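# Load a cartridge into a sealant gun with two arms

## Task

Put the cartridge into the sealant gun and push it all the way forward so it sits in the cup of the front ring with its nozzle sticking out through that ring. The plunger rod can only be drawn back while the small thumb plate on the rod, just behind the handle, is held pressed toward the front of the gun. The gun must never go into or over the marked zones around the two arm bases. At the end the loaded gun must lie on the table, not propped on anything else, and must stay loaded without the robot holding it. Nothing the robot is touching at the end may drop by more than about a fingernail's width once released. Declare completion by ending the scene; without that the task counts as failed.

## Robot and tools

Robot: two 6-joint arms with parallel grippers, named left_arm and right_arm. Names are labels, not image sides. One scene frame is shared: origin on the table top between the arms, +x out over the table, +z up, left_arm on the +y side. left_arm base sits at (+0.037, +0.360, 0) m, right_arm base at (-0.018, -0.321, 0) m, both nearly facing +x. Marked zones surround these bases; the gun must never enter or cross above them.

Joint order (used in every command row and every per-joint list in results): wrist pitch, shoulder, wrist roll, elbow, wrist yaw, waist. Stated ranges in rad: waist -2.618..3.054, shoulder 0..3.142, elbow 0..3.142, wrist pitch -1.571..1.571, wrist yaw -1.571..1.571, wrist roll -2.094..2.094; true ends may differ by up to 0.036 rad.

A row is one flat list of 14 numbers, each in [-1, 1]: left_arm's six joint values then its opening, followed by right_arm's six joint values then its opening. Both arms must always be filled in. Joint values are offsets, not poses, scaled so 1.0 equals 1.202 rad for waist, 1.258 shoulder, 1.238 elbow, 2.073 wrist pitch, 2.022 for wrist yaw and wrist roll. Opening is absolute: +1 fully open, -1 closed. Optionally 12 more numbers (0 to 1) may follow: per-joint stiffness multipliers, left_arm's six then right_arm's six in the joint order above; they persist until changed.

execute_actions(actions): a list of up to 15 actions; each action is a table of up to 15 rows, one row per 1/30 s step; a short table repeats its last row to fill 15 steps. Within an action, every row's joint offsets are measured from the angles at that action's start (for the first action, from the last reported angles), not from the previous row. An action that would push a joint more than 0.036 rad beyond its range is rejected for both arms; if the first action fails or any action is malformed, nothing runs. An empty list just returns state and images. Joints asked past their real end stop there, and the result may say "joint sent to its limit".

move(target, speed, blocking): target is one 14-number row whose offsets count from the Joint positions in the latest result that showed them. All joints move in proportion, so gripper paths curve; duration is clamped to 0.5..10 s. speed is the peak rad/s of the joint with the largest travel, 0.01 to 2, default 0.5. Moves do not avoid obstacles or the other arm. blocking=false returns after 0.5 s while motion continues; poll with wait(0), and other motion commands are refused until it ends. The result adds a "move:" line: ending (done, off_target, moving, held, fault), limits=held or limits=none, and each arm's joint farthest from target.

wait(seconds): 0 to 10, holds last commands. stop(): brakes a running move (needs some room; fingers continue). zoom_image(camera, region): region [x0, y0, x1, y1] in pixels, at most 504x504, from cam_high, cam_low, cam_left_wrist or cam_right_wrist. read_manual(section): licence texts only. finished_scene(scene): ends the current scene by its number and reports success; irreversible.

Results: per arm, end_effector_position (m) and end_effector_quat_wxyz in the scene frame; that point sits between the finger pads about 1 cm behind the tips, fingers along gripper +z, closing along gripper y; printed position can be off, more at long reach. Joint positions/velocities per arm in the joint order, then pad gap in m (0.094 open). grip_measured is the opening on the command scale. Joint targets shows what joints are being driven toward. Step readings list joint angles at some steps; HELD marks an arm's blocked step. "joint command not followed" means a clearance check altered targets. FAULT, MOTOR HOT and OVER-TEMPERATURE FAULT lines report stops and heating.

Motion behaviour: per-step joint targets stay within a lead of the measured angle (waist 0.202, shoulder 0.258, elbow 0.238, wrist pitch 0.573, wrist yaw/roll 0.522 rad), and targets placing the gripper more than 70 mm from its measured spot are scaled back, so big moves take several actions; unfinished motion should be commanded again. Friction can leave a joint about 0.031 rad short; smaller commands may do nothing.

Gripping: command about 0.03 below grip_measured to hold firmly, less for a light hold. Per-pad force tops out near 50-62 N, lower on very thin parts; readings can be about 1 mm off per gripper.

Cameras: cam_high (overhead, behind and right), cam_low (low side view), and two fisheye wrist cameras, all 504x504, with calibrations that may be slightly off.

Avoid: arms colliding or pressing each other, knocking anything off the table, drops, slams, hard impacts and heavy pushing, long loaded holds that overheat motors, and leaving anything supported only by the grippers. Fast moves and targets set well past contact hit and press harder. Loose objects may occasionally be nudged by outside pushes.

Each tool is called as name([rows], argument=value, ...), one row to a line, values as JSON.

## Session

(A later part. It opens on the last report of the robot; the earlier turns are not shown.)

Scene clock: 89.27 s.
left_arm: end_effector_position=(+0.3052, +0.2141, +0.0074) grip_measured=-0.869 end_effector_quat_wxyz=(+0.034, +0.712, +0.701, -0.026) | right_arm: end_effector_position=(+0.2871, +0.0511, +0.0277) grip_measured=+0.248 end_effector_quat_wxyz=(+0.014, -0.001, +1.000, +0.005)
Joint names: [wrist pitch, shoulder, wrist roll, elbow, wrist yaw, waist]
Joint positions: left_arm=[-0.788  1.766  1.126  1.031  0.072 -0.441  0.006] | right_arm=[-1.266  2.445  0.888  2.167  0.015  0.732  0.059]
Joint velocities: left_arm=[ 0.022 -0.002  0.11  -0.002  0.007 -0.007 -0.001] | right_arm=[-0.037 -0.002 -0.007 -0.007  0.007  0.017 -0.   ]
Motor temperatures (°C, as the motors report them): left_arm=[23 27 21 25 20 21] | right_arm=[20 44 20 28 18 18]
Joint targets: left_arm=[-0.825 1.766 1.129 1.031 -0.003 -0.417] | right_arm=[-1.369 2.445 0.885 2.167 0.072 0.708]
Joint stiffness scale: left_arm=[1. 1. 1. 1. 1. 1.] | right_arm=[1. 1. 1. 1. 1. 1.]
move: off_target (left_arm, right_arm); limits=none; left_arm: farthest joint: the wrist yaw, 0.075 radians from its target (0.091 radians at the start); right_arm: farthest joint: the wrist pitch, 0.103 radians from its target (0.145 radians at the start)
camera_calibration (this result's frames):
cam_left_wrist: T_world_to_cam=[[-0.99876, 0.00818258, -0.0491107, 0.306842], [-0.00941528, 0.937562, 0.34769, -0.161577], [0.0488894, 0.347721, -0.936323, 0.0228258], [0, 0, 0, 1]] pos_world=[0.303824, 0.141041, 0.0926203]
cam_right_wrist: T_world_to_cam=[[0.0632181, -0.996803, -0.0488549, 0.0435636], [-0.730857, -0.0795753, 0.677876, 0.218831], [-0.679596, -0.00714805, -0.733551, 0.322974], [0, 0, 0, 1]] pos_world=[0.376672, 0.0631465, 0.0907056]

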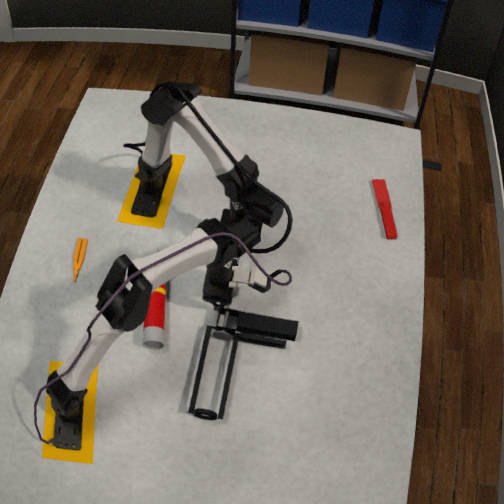

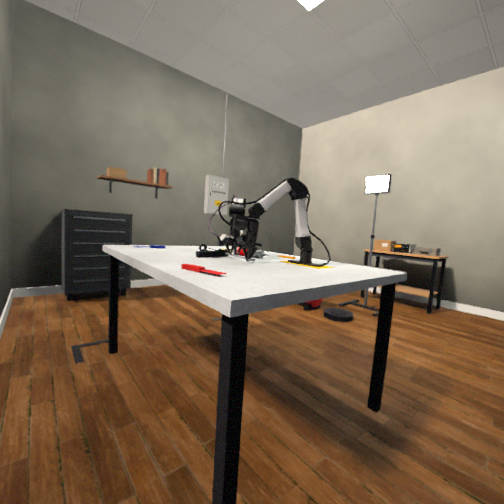

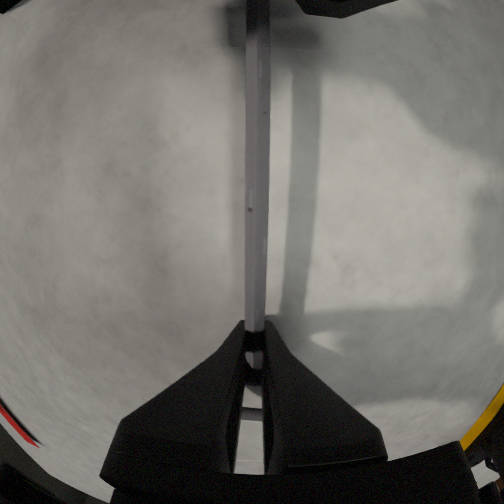

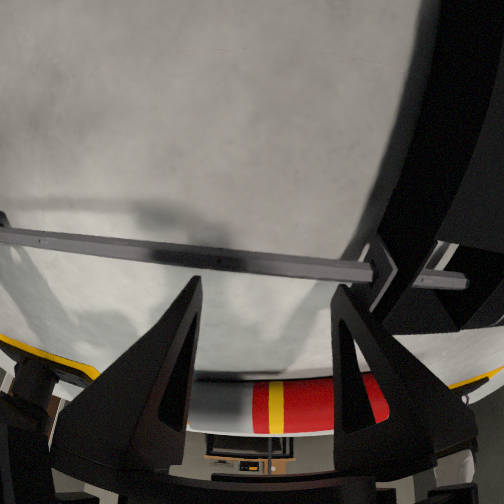

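move(target=[-0.018,0,0,0,-0.04,0.02,-0.92, -0.065,0,0,0,0.045,-0.02,0.4], speed=0.08)

zoom_image(camera="cam_high", region=[130, 260, 310, 440])

Scene clock: 91.77 s.
left_arm: end_effector_position=(+0.3053, +0.2145, +0.0073) grip_measured=-0.869 end_effector_quat_wxyz=(+0.033, +0.711, +0.702, -0.025) | right_arm: end_effector_position=(+0.2880, +0.0431, +0.0283) grip_measured=+0.398 end_effector_quat_wxyz=(+0.021, -0.000, +1.000, -0.014)
Joint names: [wrist pitch, shoulder, wrist roll, elbow, wrist yaw, waist]
Joint positions: left_arm=[-0.789  1.766  1.122  1.031  0.07  -0.442  0.006] | right_arm=[-1.29   2.444  0.889  2.167  0.05   0.733  0.066]
Joint velocities: left_arm=[-0.066 -0.022 -0.022  0.007  0.022 -0.012  0.   ] | right_arm=[ 0.007 -0.007  0.022 -0.012 -0.066  0.007  0.   ]
Motor temperatures (°C, as the motors report them): left_arm=[23 27 21 25 20 21] | right_arm=[20 44 20 28 18 19]
Joint targets: left_arm=[-0.825 1.766 1.126 1.031 -0.008 -0.417] | right_arm=[-1.401 2.445 0.888 2.167 0.106 0.708]
Joint stiffness scale: left_arm=[1. 1. 1. 1. 1. 1.] | right_arm=[1. 1. 1. 1. 1. 1.]
move: off_target (left_arm, right_arm); limits=none; left_arm: farthest joint: the wrist yaw, 0.079 radians from its target (0.081 radians at the start); right_arm: farthest joint: the wrist pitch, 0.111 radians from its target (0.134 radians at the start)
camera_calibration (this result's frames):
cam_left_wrist: T_world_to_cam=[[-0.998757, 0.0047668, -0.049612, 0.307637], [-0.0129177, 0.936644, 0.350046, -0.160642], [0.0481374, 0.350252, -0.935418, 0.0223468], [0, 0, 0, 1]] pos_world=[0.304104, 0.141171, 0.0923982]
cam_right_wrist: T_world_to_cam=[[0.0626756, -0.99799, -0.0093694, 0.034685], [-0.739509, -0.0527428, 0.671077, 0.219956], [-0.670222, -0.0351314, -0.741328, 0.322716], [0, 0, 0, 1]] pos_world=[0.376777, 0.0575538, 0.0919559]

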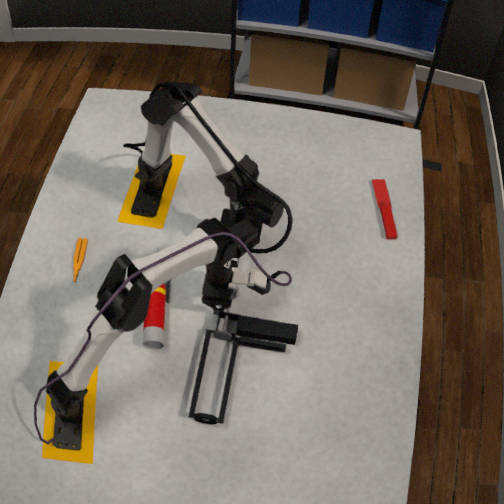

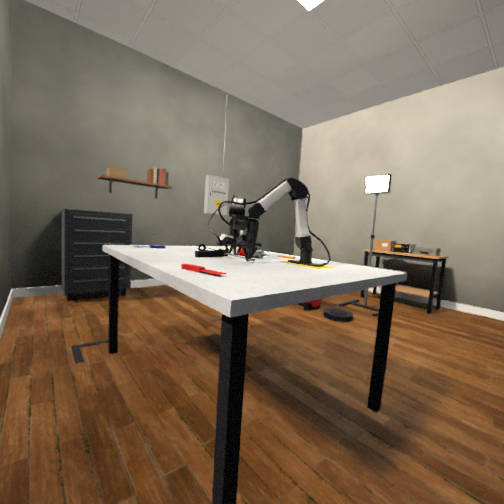

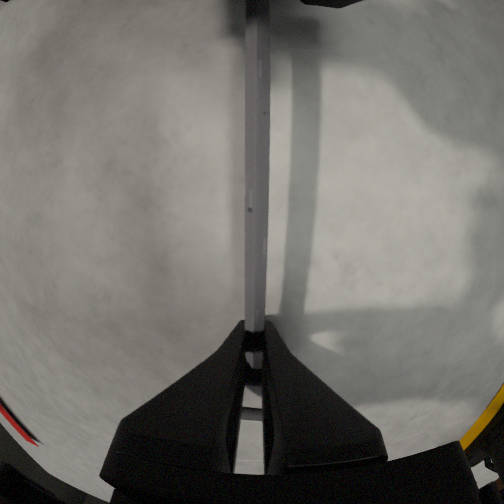

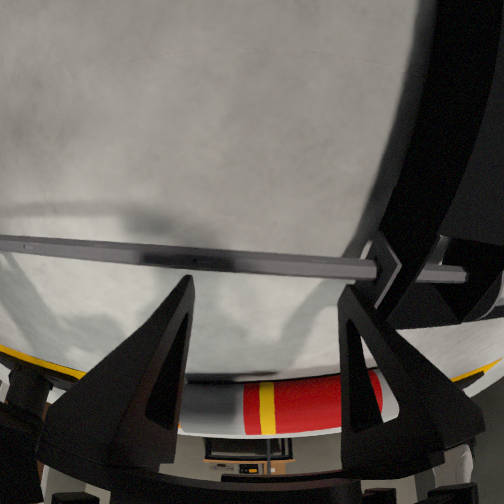

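Region (130, 260, 310, 440) of cam_high's 504x504 image, scaled by 2.800, with more detail than that image has.

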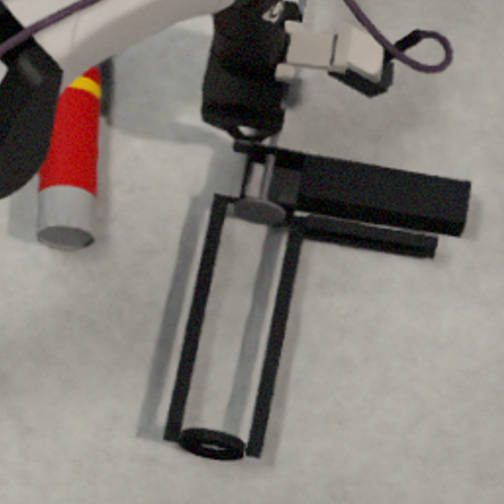

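move(target=[0,0,0,0,0,0,-0.92, 0,0,0,0,0,0,-0.2])

move(target=[0,0,0,0,0,0,-0.92, -0.03,-0.15,0,0,-0.025,0.03,-0.2], speed=0.3)

move(target=[0,0,0,0,0,0,-0.92, -0.005,-0.29,-0.76,-0.39,0,0.145,1], speed=0.8)

Scene clock: 94.37 s.
left_arm: end_effector_position=(+0.3050, +0.2137, +0.0074) grip_measured=-0.869 end_effector_quat_wxyz=(+0.034, +0.710, +0.702, -0.027) | right_arm: end_effector_position=(+0.2890, +0.0458, +0.0283) grip_measured=-0.198 end_effector_quat_wxyz=(+0.022, -0.000, +1.000, -0.008)
Joint names: [wrist pitch, shoulder, wrist roll, elbow, wrist yaw, waist]
Joint positions: left_arm=[-0.788  1.766  1.121  1.031  0.074 -0.442  0.006] | right_arm=[-1.279  2.444  0.889  2.167  0.046  0.733  0.038]
Joint velocities: left_arm=[ 0.037 -0.012 -0.022  0.027 -0.022 -0.017 -0.001] | right_arm=[-0.022  0.012  0.007 -0.027  0.037  0.017  0.001]
Motor temperatures (°C, as the motors report them): left_arm=[23 27 21 25 20 21] | right_arm=[20 45 20 28 18 19]
Joint targets: left_arm=[-0.788 1.766 1.122 1.031 0.070 -0.441] | right_arm=[-1.290 2.444 0.889 2.167 0.050 0.733]
Joint stiffness scale: left_arm=[1. 1. 1. 1. 1. 1.] | right_arm=[1. 1. 1. 1. 1. 1.]
move: done; limits=none; left_arm: farthest joint: the wrist yaw, 0.004 radians from its target (0.000 radians at the start); right_arm: farthest joint: the wrist pitch, 0.011 radians from its target (0.000 radians at the start)
camera_calibration (this result's frames):
cam_left_wrist: T_world_to_cam=[[-0.998848, 0.00363366, -0.0478493, 0.307634], [-0.013165, 0.938121, 0.346058, -0.160181], [0.0461459, 0.346289, -0.936992, 0.0241431], [0, 0, 0, 1]] pos_world=[0.304057, 0.140791, 0.0927739]
cam_right_wrist: T_world_to_cam=[[0.0631485, -0.997802, -0.0200691, 0.0373875], [-0.741805, -0.0603805, 0.667892, 0.221907], [-0.667636, -0.0272891, -0.743987, 0.322409], [0, 0, 0, 1]] pos_world=[0.377503, 0.0595024, 0.0924085]

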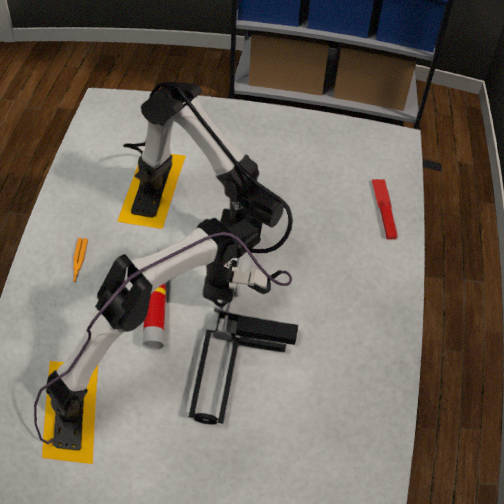

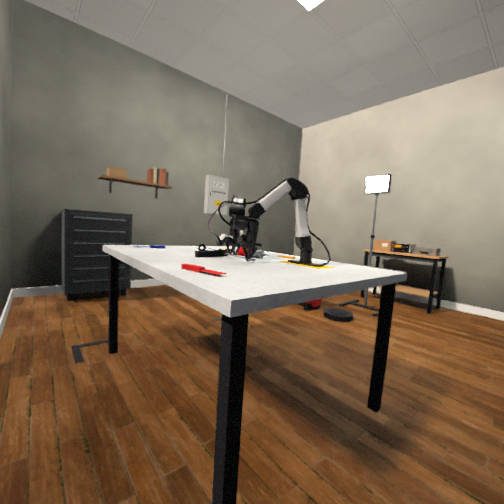

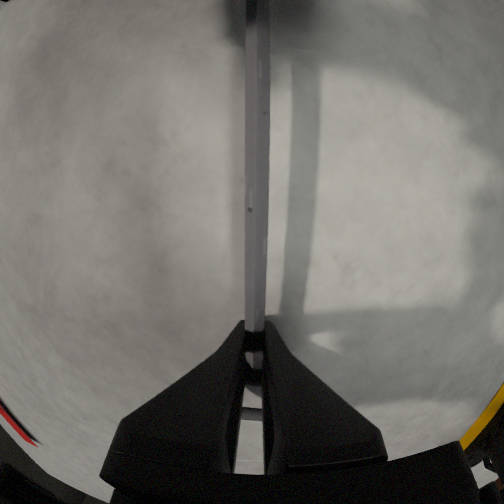

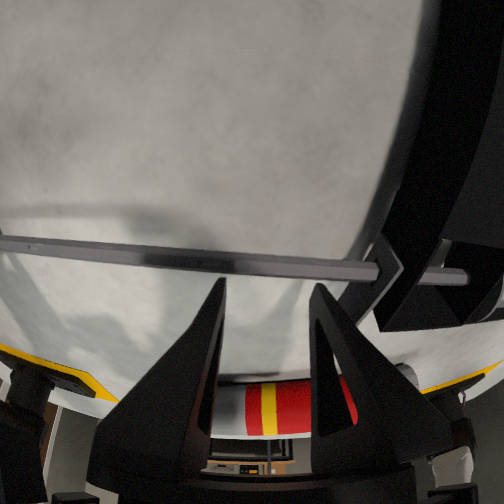

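Scene clock: 95.53 s.
left_arm: end_effector_position=(+0.3050, +0.2137, +0.0074) grip_measured=-0.869 end_effector_quat_wxyz=(+0.034, +0.710, +0.702, -0.027) | right_arm: end_effector_position=(+0.2714, +0.0554, +0.1127) grip_measured=-0.198 end_effector_quat_wxyz=(+0.051, -0.014, +0.997, +0.059)
Joint names: [wrist pitch, shoulder, wrist roll, elbow, wrist yaw, waist]
Joint positions: left_arm=[-0.788  1.766  1.121  1.031  0.074 -0.442  0.006] | right_arm=[-1.326  2.257  0.889  2.167  0.007  0.761  0.038]
Joint velocities: left_arm=[0.007 0.002 0.022 0.002 0.007 0.012 0.   ] | right_arm=[ 0.007 -0.007 -0.022 -0.022 -0.051  0.017  0.001]
Motor temperatures (°C, as the motors report them): left_arm=[23 27 21 26 20 21] | right_arm=[20 45 20 28 18 19]
Joint targets: left_arm=[-0.788 1.766 1.121 1.031 0.074 -0.442] | right_arm=[-1.341 2.255 0.889 2.167 -0.005 0.769]
Joint stiffness scale: left_arm=[1. 1. 1. 1. 1. 1.] | right_arm=[1. 1. 1. 1. 1. 1.]
move: done; limits=none; left_arm: farthest joint: the waist, 0.000 radians from its target (0.000 radians at the start); right_arm: farthest joint: the wrist pitch, 0.016 radians from its target (0.062 radians at the start)
camera_calibration (this result's frames):
cam_left_wrist: T_world_to_cam=[[-0.998848, 0.00363366, -0.0478493, 0.307634], [-0.013165, 0.938121, 0.346058, -0.160181], [0.0461459, 0.346289, -0.936992, 0.0241431], [0, 0, 0, 1]] pos_world=[0.304057, 0.140791, 0.0927739]
cam_right_wrist: T_world_to_cam=[[0.0984309, -0.983954, -0.148816, 0.054012], [-0.774329, -0.169661, 0.609614, 0.174563], [-0.625081, 0.0552276, -0.778604, 0.36153], [0, 0, 0, 1]] pos_world=[0.355838, 0.0627953, 0.183111]

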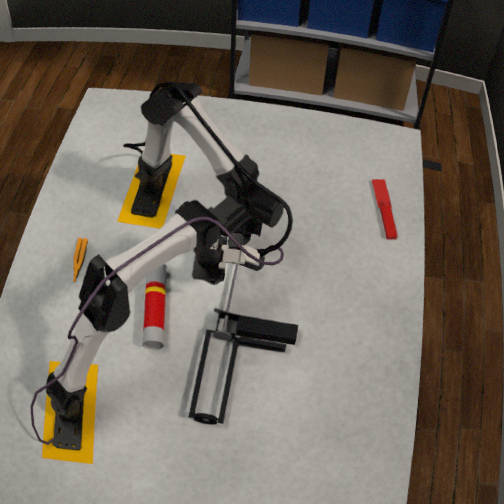

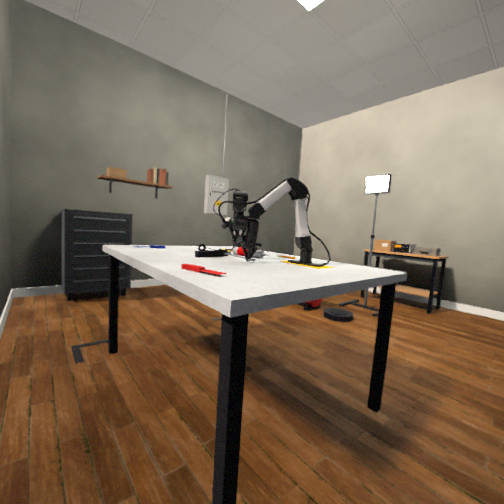

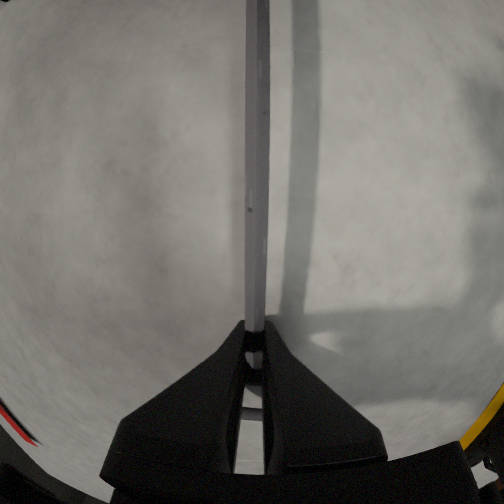

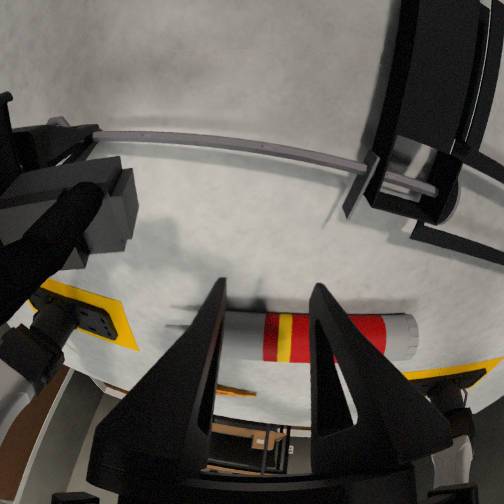

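Scene clock: 98.33 s.
left_arm: end_effector_position=(+0.3050, +0.2137, +0.0074) grip_measured=-0.869 end_effector_quat_wxyz=(+0.034, +0.710, +0.702, -0.027) | right_arm: end_effector_position=(+0.1560, +0.0048, +0.1277) grip_measured=+1.000 end_effector_quat_wxyz=(-0.022, +0.759, -0.651, -0.002)
Joint names: [wrist pitch, shoulder, wrist roll, elbow, wrist yaw, waist]
Joint positions: left_arm=[-0.788  1.766  1.121  1.031  0.074 -0.442  0.006] | right_arm=[-1.327  1.903 -0.641  1.704  0.007  0.926  0.094]
Joint velocities: left_arm=[ 0.037 -0.022 -0.051  0.002  0.022  0.012 -0.001] | right_arm=[-0.007 -0.012  0.007 -0.012 -0.051 -0.002  0.   ]
Motor temperatures (°C, as the motors report them): left_arm=[23 27 21 26 20 21] | right_arm=[20 45 20 28 18 19]
Joint targets: left_arm=[-0.788 1.766 1.121 1.031 0.074 -0.442] | right_arm=[-1.336 1.892 -0.648 1.684 0.007 0.935]
Joint stiffness scale: left_arm=[1. 1. 1. 1. 1. 1.] | right_arm=[1. 1. 1. 1. 1. 1.]
move: done; limits=none; left_arm: farthest joint: the waist, 0.000 radians from its target (0.000 radians at the start); right_arm: farthest joint: the elbow, 0.020 radians from its target (0.483 radians at the start)
camera_calibration (this result's frames):
cam_left_wrist: T_world_to_cam=[[-0.998848, 0.00363366, -0.0478493, 0.307634], [-0.013165, 0.938121, 0.346058, -0.160181], [0.0461459, 0.346289, -0.936992, 0.0241431], [0, 0, 0, 1]] pos_world=[0.304057, 0.140791, 0.0927739]
cam_right_wrist: T_world_to_cam=[[0.976939, 0.21344, -0.00586568, -0.143282], [0.160697, -0.716885, 0.678419, -0.0845422], [0.140597, -0.663716, -0.734652, 0.182176], [0, 0, 0, 1]] pos_world=[0.12795, 0.0908879, 0.19035]

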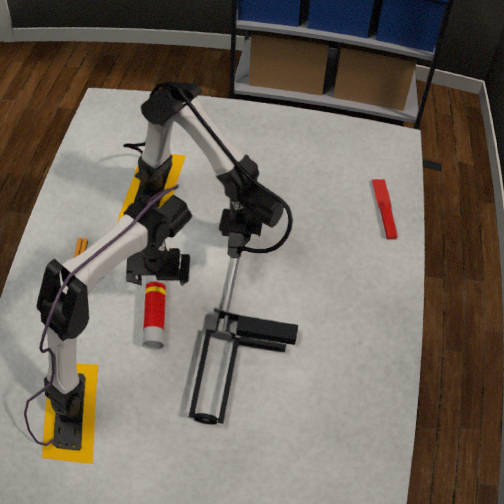

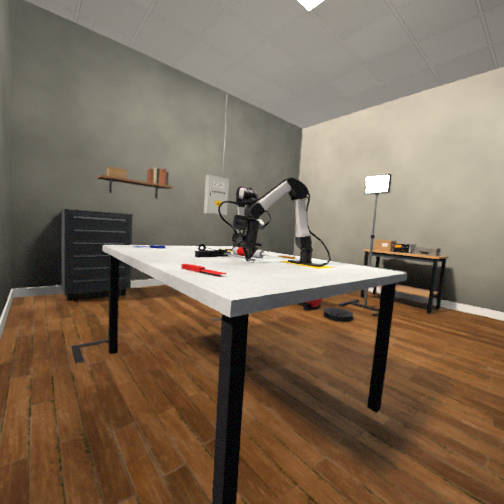

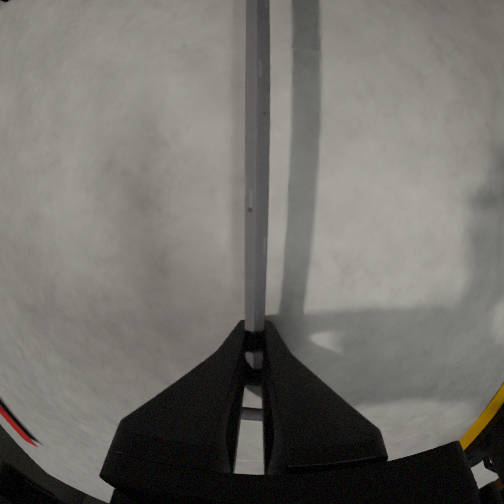

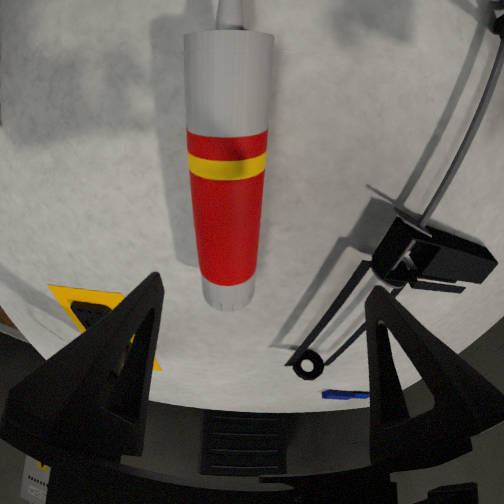

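move(target=[0,0,0,0,0,0,-0.92, -0.02,0,0.014,0,0,0.042,1], speed=0.2)

move(target=[0,0,0,0,0,0,-0.92, 0.183,0.028,0,-0.305,0,0,1], speed=0.25)

Scene clock: 100.17 s.
left_arm: end_effector_position=(+0.3050, +0.2137, +0.0074) grip_measured=-0.869 end_effector_quat_wxyz=(+0.034, +0.710, +0.702, -0.027) | right_arm: end_effector_position=(+0.1393, +0.0060, +0.1275) grip_measured=+1.000 end_effector_quat_wxyz=(-0.010, +0.766, -0.643, +0.001)
Joint names: [wrist pitch, shoulder, wrist roll, elbow, wrist yaw, waist]
Joint positions: left_arm=[-0.788  1.766  1.121  1.031  0.074 -0.442  0.006] | right_arm=[-1.353  1.903 -0.62   1.704  0.007  0.968  0.094]
Joint velocities: left_arm=[-0.051 -0.007 -0.007  0.002  0.037  0.017  0.   ] | right_arm=[ 0.051 -0.017 -0.007 -0.017  0.007 -0.022  0.   ]
Motor temperatures (°C, as the motors report them): left_arm=[23 27 21 26 20 21] | right_arm=[20 45 20 28 18 19]
Joint targets: left_arm=[-0.788 1.766 1.121 1.031 0.074 -0.442] | right_arm=[-1.368 1.903 -0.613 1.704 0.007 0.977]
Joint stiffness scale: left_arm=[1. 1. 1. 1. 1. 1.] | right_arm=[1. 1. 1. 1. 1. 1.]
move: done; limits=none; left_arm: farthest joint: the waist, 0.000 radians from its target (0.000 radians at the start); right_arm: farthest joint: the wrist pitch, 0.015 radians from its target (0.042 radians at the start)
camera_calibration (this result's frames):
cam_left_wrist: T_world_to_cam=[[-0.998848, 0.00363366, -0.0478493, 0.307634], [-0.013165, 0.938121, 0.346058, -0.160181], [0.0461459, 0.346289, -0.936992, 0.0241431], [0, 0, 0, 1]] pos_world=[0.304057, 0.140791, 0.0927739]
cam_right_wrist: T_world_to_cam=[[0.972157, 0.233191, -0.0230896, -0.124465], [0.183764, -0.697518, 0.692603, -0.0859674], [0.145404, -0.677562, -0.720949, 0.182866], [0, 0, 0, 1]] pos_world=[0.110208, 0.0929633, 0.188505]

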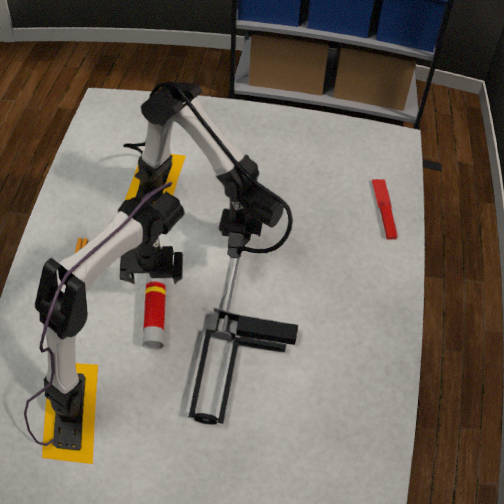

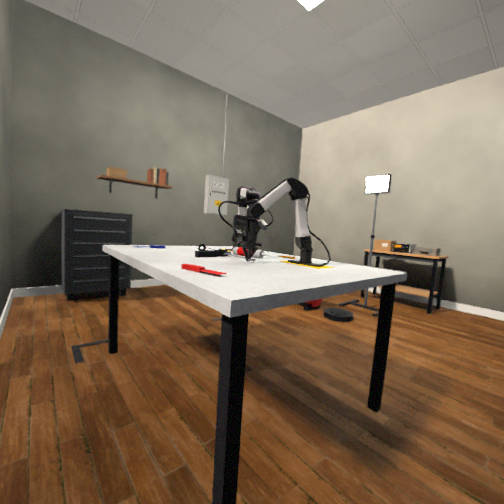

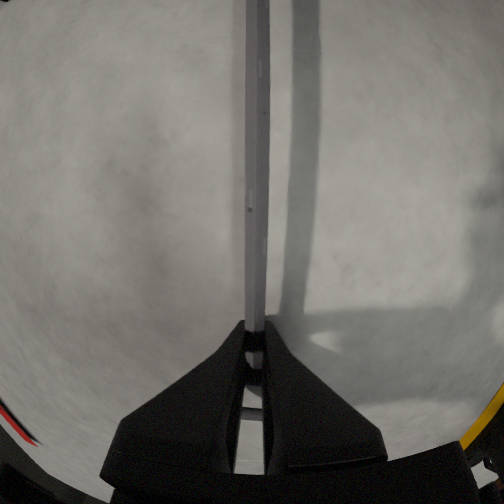

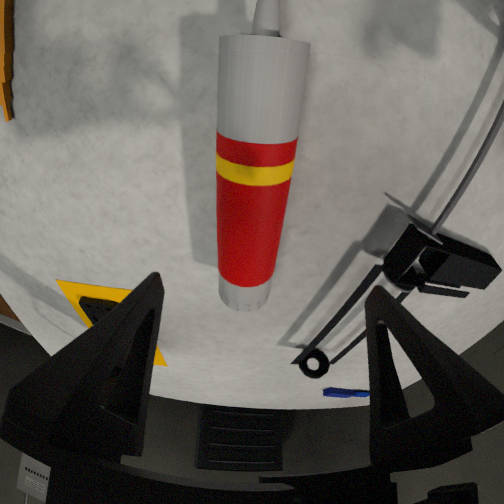

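Scene clock: 102.37 s.
left_arm: end_effector_position=(+0.3050, +0.2137, +0.0074) grip_measured=-0.869 end_effector_quat_wxyz=(+0.034, +0.710, +0.702, -0.027) | right_arm: end_effector_position=(+0.1339, -0.0053, +0.0305) grip_measured=+1.000 end_effector_quat_wxyz=(-0.002, +0.766, -0.643, +0.003)
Joint names: [wrist pitch, shoulder, wrist roll, elbow, wrist yaw, waist]
Joint positions: left_arm=[-0.788  1.766  1.121  1.031  0.074 -0.442  0.006] | right_arm=[-0.985  1.926 -0.62   1.343  0.007  0.968  0.094]
Joint velocities: left_arm=[-0.022  0.002 -0.007 -0.012  0.022 -0.012 -0.   ] | right_arm=[ 0.051  0.022 -0.051 -0.002 -0.007  0.007  0.   ]
Motor temperatures (°C, as the motors report them): left_arm=[23 27 21 26 20 21] | right_arm=[20 44 20 28 18 19]
Joint targets: left_arm=[-0.788 1.766 1.121 1.031 0.074 -0.442] | right_arm=[-0.973 1.939 -0.620 1.326 0.007 0.968]
Joint stiffness scale: left_arm=[1. 1. 1. 1. 1. 1.] | right_arm=[1. 1. 1. 1. 1. 1.]
move: done; limits=none; left_arm: farthest joint: the waist, 0.000 radians from its target (0.000 radians at the start); right_arm: farthest joint: the elbow, 0.017 radians from its target (0.377 radians at the start)
camera_calibration (this result's frames):
cam_left_wrist: T_world_to_cam=[[-0.998848, 0.00363366, -0.0478493, 0.307634], [-0.013165, 0.938121, 0.346058, -0.160181], [0.0461459, 0.346289, -0.936992, 0.0241431], [0, 0, 0, 1]] pos_world=[0.304057, 0.140791, 0.0927739]
cam_right_wrist: T_world_to_cam=[[0.971979, 0.232818, -0.0324489, -0.118538], [0.188229, -0.688165, 0.700713, -0.0264732], [0.140809, -0.687186, -0.712705, 0.106415], [0, 0, 0, 1]] pos_world=[0.105215, 0.0825065, 0.0905459]

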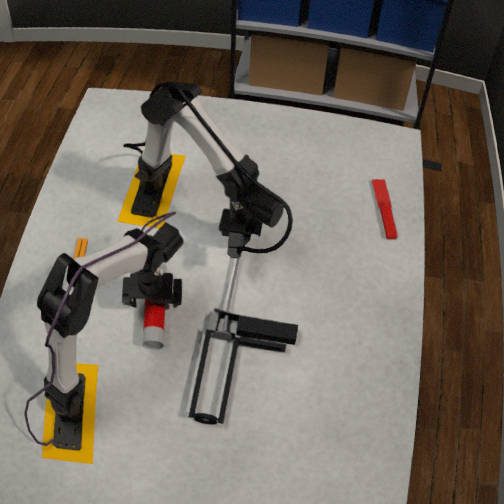

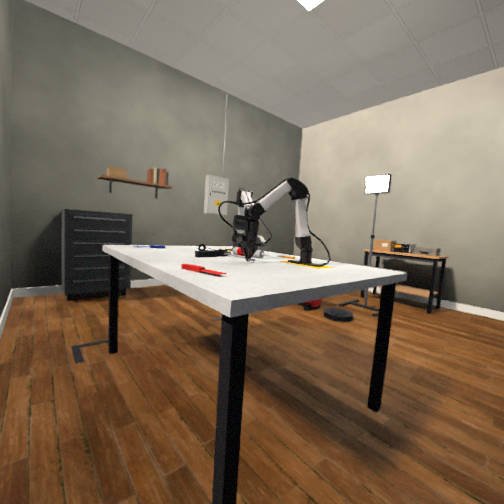

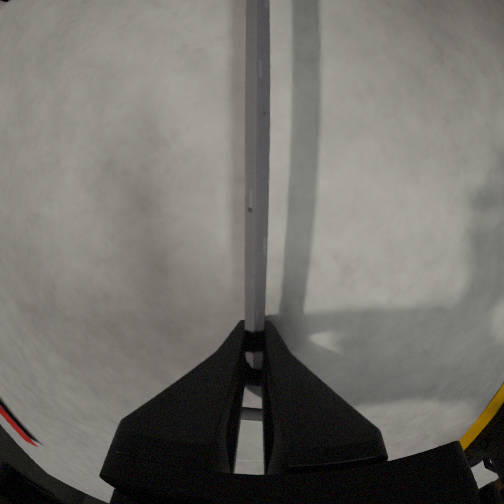

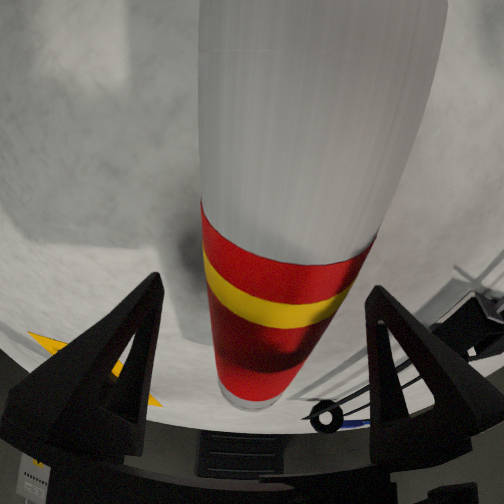

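Lower 5 mm and close.

move(target=[0,0,0,0,0,0,-0.92, 0.016,0.012,0,-0.028,0,0,0.4], speed=0.08)

move(target=[0,0,0,0,0,0,-0.92, 0,0,0,0,0,0,-0.05])

Scene clock: 103.67 s.
left_arm: end_effector_position=(+0.3050, +0.2137, +0.0074) grip_measured=-0.869 end_effector_quat_wxyz=(+0.034, +0.710, +0.702, -0.027) | right_arm: end_effector_position=(+0.1338, -0.0054, +0.0266) grip_measured=+0.402 end_effector_quat_wxyz=(-0.005, +0.766, -0.643, +0.002)
Joint names: [wrist pitch, shoulder, wrist roll, elbow, wrist yaw, waist]
Joint positions: left_arm=[-0.788  1.766  1.121  1.031  0.074 -0.442  0.006] | right_arm=[-0.964  1.926 -0.62   1.327  0.007  0.968  0.066]
Joint velocities: left_arm=[ 0.007  0.002 -0.037  0.012 -0.037  0.007 -0.001] | right_arm=[-0.007 -0.022  0.037 -0.002 -0.007  0.002 -0.   ]
Motor temperatures (°C, as the motors report them): left_arm=[23 27 21 26 20 21] | right_arm=[20 44 20 28 18 19]
Joint targets: left_arm=[-0.788 1.766 1.121 1.031 0.074 -0.442] | right_arm=[-0.952 1.941 -0.620 1.309 0.007 0.968]
Joint stiffness scale: left_arm=[1. 1. 1. 1. 1. 1.] | right_arm=[1. 1. 1. 1. 1. 1.]
move: done; limits=none; left_arm: farthest joint: the waist, 0.000 radians from its target (0.000 radians at the start); right_arm: farthest joint: the elbow, 0.019 radians from its target (0.035 radians at the start)
camera_calibration (this result's frames):
cam_left_wrist: T_world_to_cam=[[-0.998848, 0.00363366, -0.0478493, 0.307634], [-0.013165, 0.938121, 0.346058, -0.160181], [0.0461459, 0.346289, -0.936992, 0.0241431], [0, 0, 0, 1]] pos_world=[0.304057, 0.140791, 0.0927739]
cam_right_wrist: T_world_to_cam=[[0.972045, 0.232957, -0.0293298, -0.118628], [0.186735, -0.691295, 0.698027, -0.0236095], [0.142334, -0.68399, -0.715471, 0.103424], [0, 0, 0, 1]] pos_world=[0.105, 0.0820553, 0.0869977]

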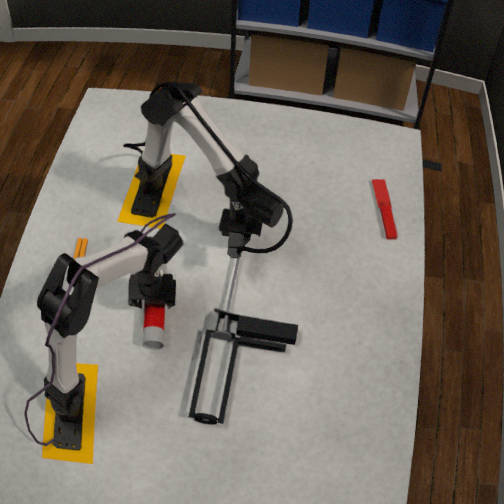

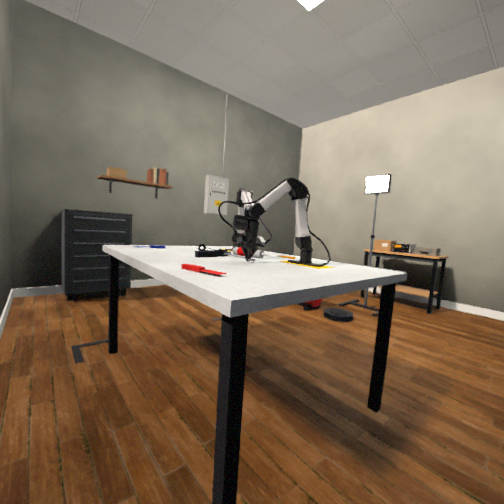

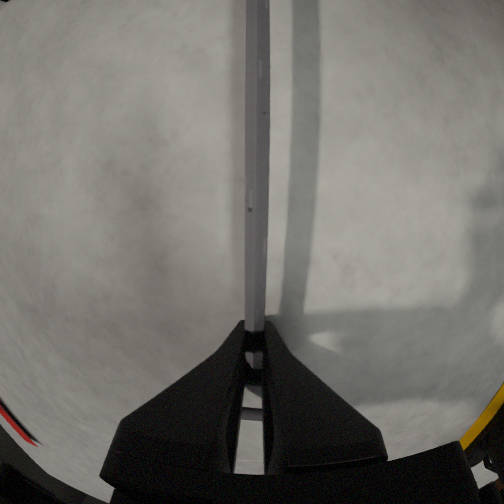

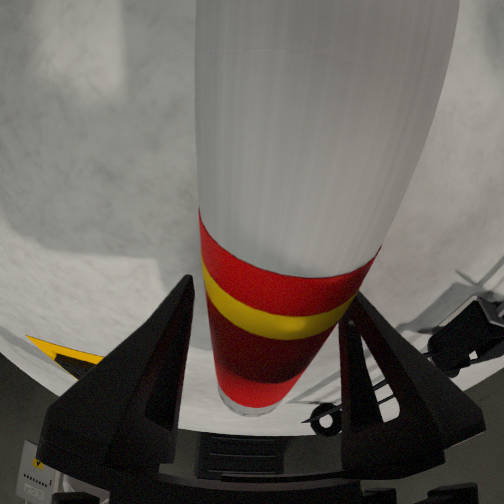

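Scene clock: 104.17 s.
left_arm: end_effector_position=(+0.3050, +0.2137, +0.0074) grip_measured=-0.869 end_effector_quat_wxyz=(+0.034, +0.710, +0.702, -0.027) | right_arm: end_effector_position=(+0.1340, -0.0053, +0.0266) grip_measured=+0.042 end_effector_quat_wxyz=(-0.005, +0.766, -0.643, +0.002)
Joint names: [wrist pitch, shoulder, wrist roll, elbow, wrist yaw, waist]
Joint positions: left_arm=[-0.788  1.766  1.121  1.031  0.074 -0.442  0.006] | right_arm=[-0.963  1.926 -0.62   1.327  0.007  0.968  0.049]
Joint velocities: left_arm=[ 0.007 -0.007  0.051  0.002 -0.007  0.002 -0.001] | right_arm=[-0.007 -0.012  0.051 -0.002 -0.037 -0.007 -0.   ]
Motor temperatures (°C, as the motors report them): left_arm=[23 27 21 26 20 21] | right_arm=[20 44 20 28 18 19]
Joint targets: left_arm=[-0.788 1.766 1.121 1.031 0.074 -0.442] | right_arm=[-0.964 1.926 -0.620 1.327 0.007 0.968]
Joint stiffness scale: left_arm=[1. 1. 1. 1. 1. 1.] | right_arm=[1. 1. 1. 1. 1. 1.]
move: done; limits=none; left_arm: farthest joint: the waist, 0.000 radians from its target (0.000 radians at the start); right_arm: farthest joint: the wrist pitch, 0.001 radians from its target (0.000 radians at the start)
camera_calibration (this result's frames):
cam_left_wrist: T_world_to_cam=[[-0.998848, 0.00363366, -0.0478493, 0.307634], [-0.013165, 0.938121, 0.346058, -0.160181], [0.0461459, 0.346289, -0.936992, 0.0241431], [0, 0, 0, 1]] pos_world=[0.304057, 0.140791, 0.0927739]
cam_right_wrist: T_world_to_cam=[[0.972065, 0.232969, -0.0285536, -0.118821], [0.186263, -0.691661, 0.69779, -0.023472], [0.142814, -0.683616, -0.715733, 0.103447], [0, 0, 0, 1]] pos_world=[0.1051, 0.0821647, 0.0870262]

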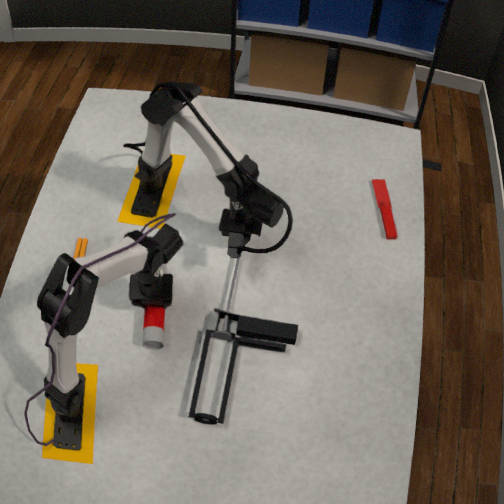

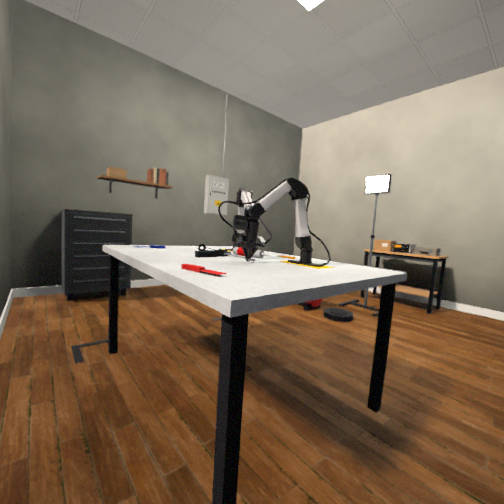

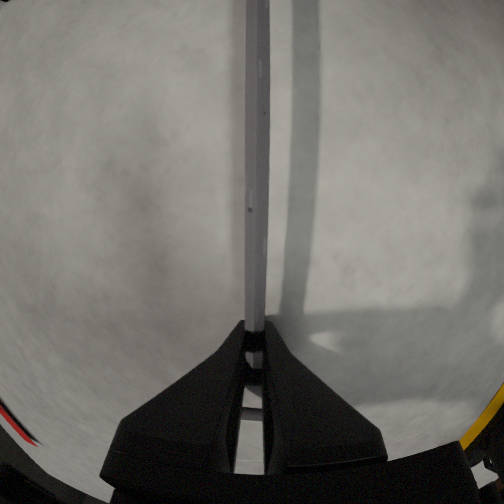

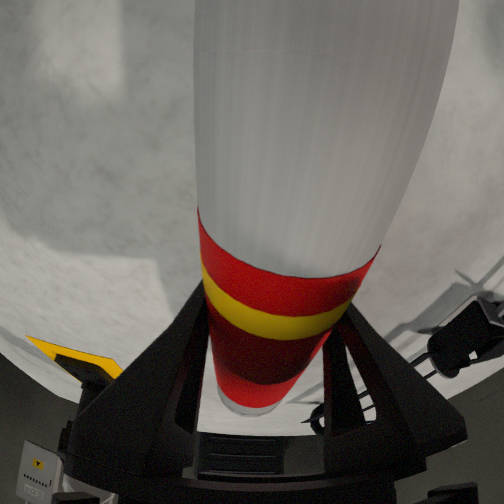

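move(target=[0,0,0,0,0,0,-0.92, -0.16,0,0,0.27,0,0,0], speed=0.3)

move(target=[0,0,0,0,0,0,-0.92, 0,0,0.8,0,0,-0.1,0], speed=0.8)

Scene clock: 106.80 s.
left_arm: end_effector_position=(+0.3050, +0.2137, +0.0074) grip_measured=-0.869 end_effector_quat_wxyz=(+0.034, +0.710, +0.702, -0.027) | right_arm: end_effector_position=(+0.1397, +0.0067, +0.0964) grip_measured=+0.042 end_effector_quat_wxyz=(+0.006, +0.766, -0.643, +0.005)
Joint names: [wrist pitch, shoulder, wrist roll, elbow, wrist yaw, waist]
Joint positions: left_arm=[-0.788  1.766  1.121  1.031  0.074 -0.442  0.006] | right_arm=[-1.275  1.94  -0.62   1.63   0.007  0.968  0.049]
Joint velocities: left_arm=[ 0.007 -0.012 -0.022 -0.002 -0.037 -0.007  0.   ] | right_arm=[ 0.051  0.012 -0.037  0.002 -0.007 -0.022  0.   ]
Motor temperatures (°C, as the motors report them): left_arm=[23 27 21 26 20 21] | right_arm=[20 44 20 29 18 19]
Joint targets: left_arm=[-0.788 1.766 1.121 1.031 0.074 -0.442] | right_arm=[-1.295 1.926 -0.620 1.661 0.007 0.968]
Joint stiffness scale: left_arm=[1. 1. 1. 1. 1. 1.] | right_arm=[1. 1. 1. 1. 1. 1.]
move: off_target (right_arm); limits=none; left_arm: farthest joint: the waist, 0.000 radians from its target (0.000 radians at the start); right_arm: farthest joint: the elbow, 0.031 radians from its target (0.334 radians at the start)
camera_calibration (this result's frames):
cam_left_wrist: T_world_to_cam=[[-0.998848, 0.00363366, -0.0478493, 0.307634], [-0.013165, 0.938121, 0.346058, -0.160181], [0.0461459, 0.346289, -0.936992, 0.0241431], [0, 0, 0, 1]] pos_world=[0.304057, 0.140791, 0.0927739]
cam_right_wrist: T_world_to_cam=[[0.97172, 0.232245, -0.0427031, -0.123779], [0.193088, -0.677365, 0.709854, -0.0671212], [0.135934, -0.698025, -0.703053, 0.160594], [0, 0, 0, 1]] pos_world=[0.111409, 0.0953798, 0.155266]

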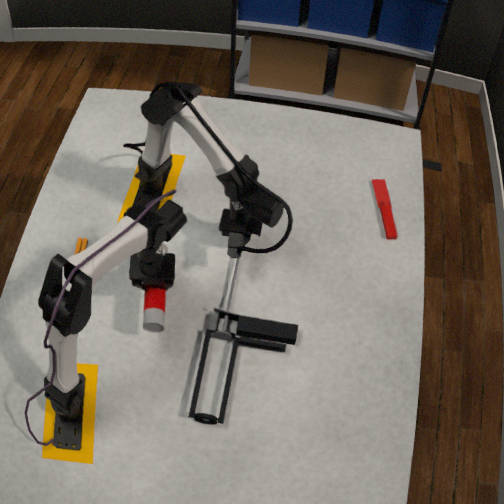

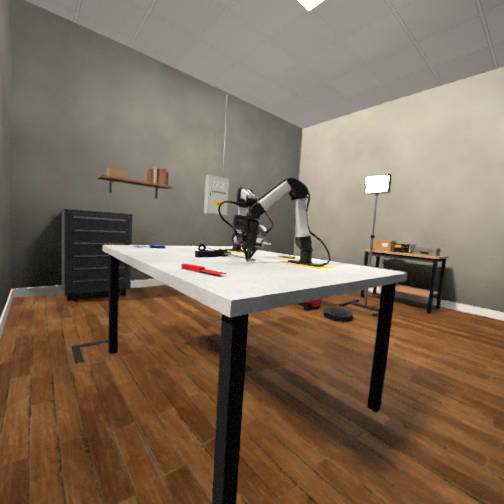

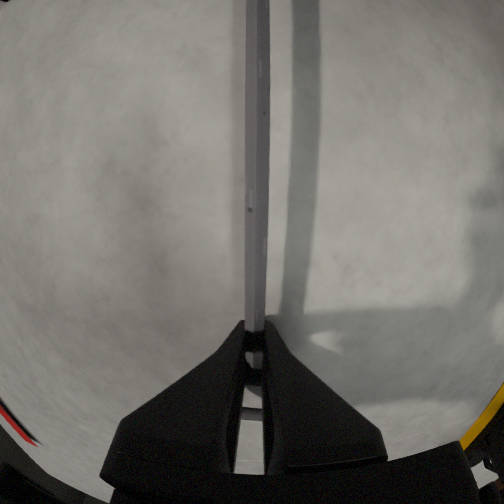

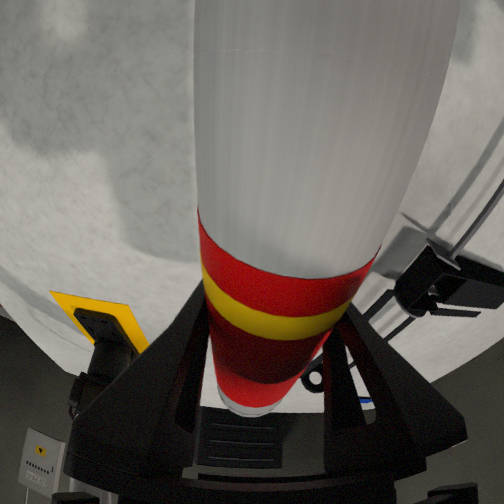

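Scene clock: 109.70 s.
left_arm: end_effector_position=(+0.3050, +0.2137, +0.0074) grip_measured=-0.869 end_effector_quat_wxyz=(+0.034, +0.710, +0.702, -0.027) | right_arm: end_effector_position=(+0.1750, -0.0130, +0.0924) grip_measured=+0.042 end_effector_quat_wxyz=(-0.004, -0.011, +1.000, -0.012)
Joint names: [wrist pitch, shoulder, wrist roll, elbow, wrist yaw, waist]
Joint positions: left_arm=[-0.788  1.766  1.121  1.031  0.074 -0.442  0.006] | right_arm=[-1.275  1.951  0.992  1.63   0.007  0.857  0.049]
Joint velocities: left_arm=[ 0.037 -0.007  0.125  0.012  0.007 -0.027 -0.   ] | right_arm=[ 0.022  0.002  0.037 -0.007  0.022 -0.007  0.   ]
Motor temperatures (°C, as the motors report them): left_arm=[23 27 21 26 20 21] | right_arm=[20 44 20 29 18 19]
Joint targets: left_arm=[-0.788 1.766 1.121 1.031 0.074 -0.442] | right_arm=[-1.275 1.939 0.998 1.630 0.007 0.848]
Joint stiffness scale: left_arm=[1. 1. 1. 1. 1. 1.] | right_arm=[1. 1. 1. 1. 1. 1.]
move: done; limits=none; left_arm: farthest joint: the waist, 0.000 radians from its target (0.000 radians at the start); right_arm: farthest joint: the shoulder, 0.011 radians from its target (0.000 radians at the start)
camera_calibration (this result's frames):
cam_left_wrist: T_world_to_cam=[[-0.998848, 0.00363366, -0.0478493, 0.307634], [-0.013165, 0.938121, 0.346058, -0.160181], [0.0461459, 0.346289, -0.936992, 0.0241431], [0, 0, 0, 1]] pos_world=[0.304057, 0.140791, 0.0927739]
cam_right_wrist: T_world_to_cam=[[0.0829466, -0.996432, -0.0155856, -0.0166495], [-0.704316, -0.0696799, 0.706458, 0.0807658], [-0.705024, -0.0476211, -0.707583, 0.295321], [0, 0, 0, 1]] pos_world=[0.266474, 0.00310114, 0.151647]

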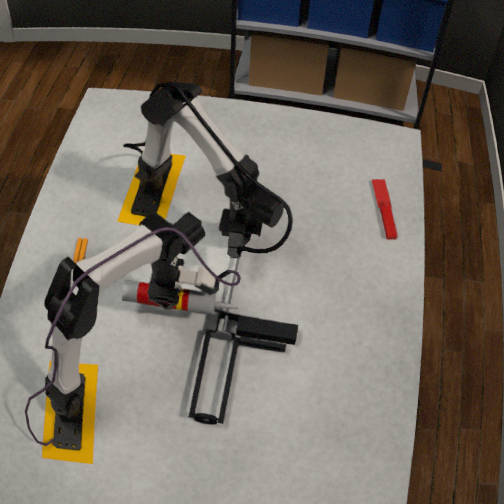

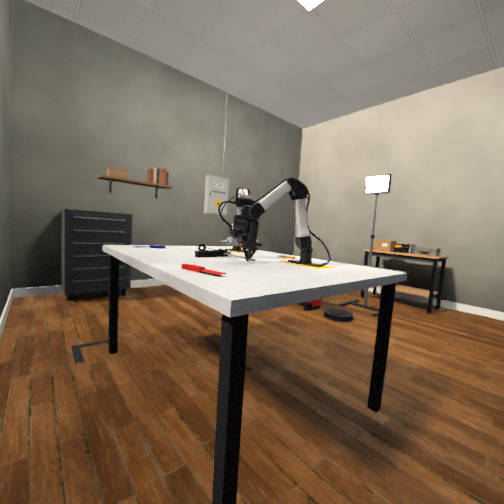

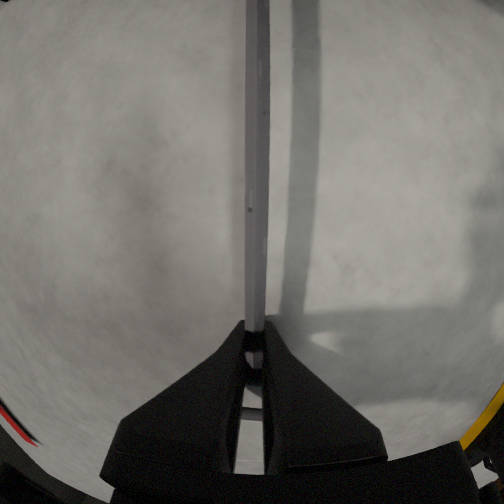

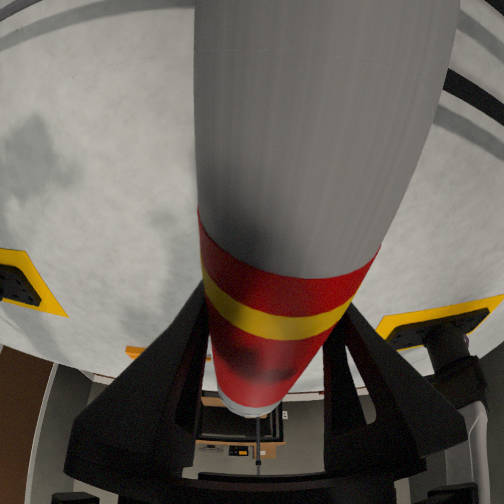

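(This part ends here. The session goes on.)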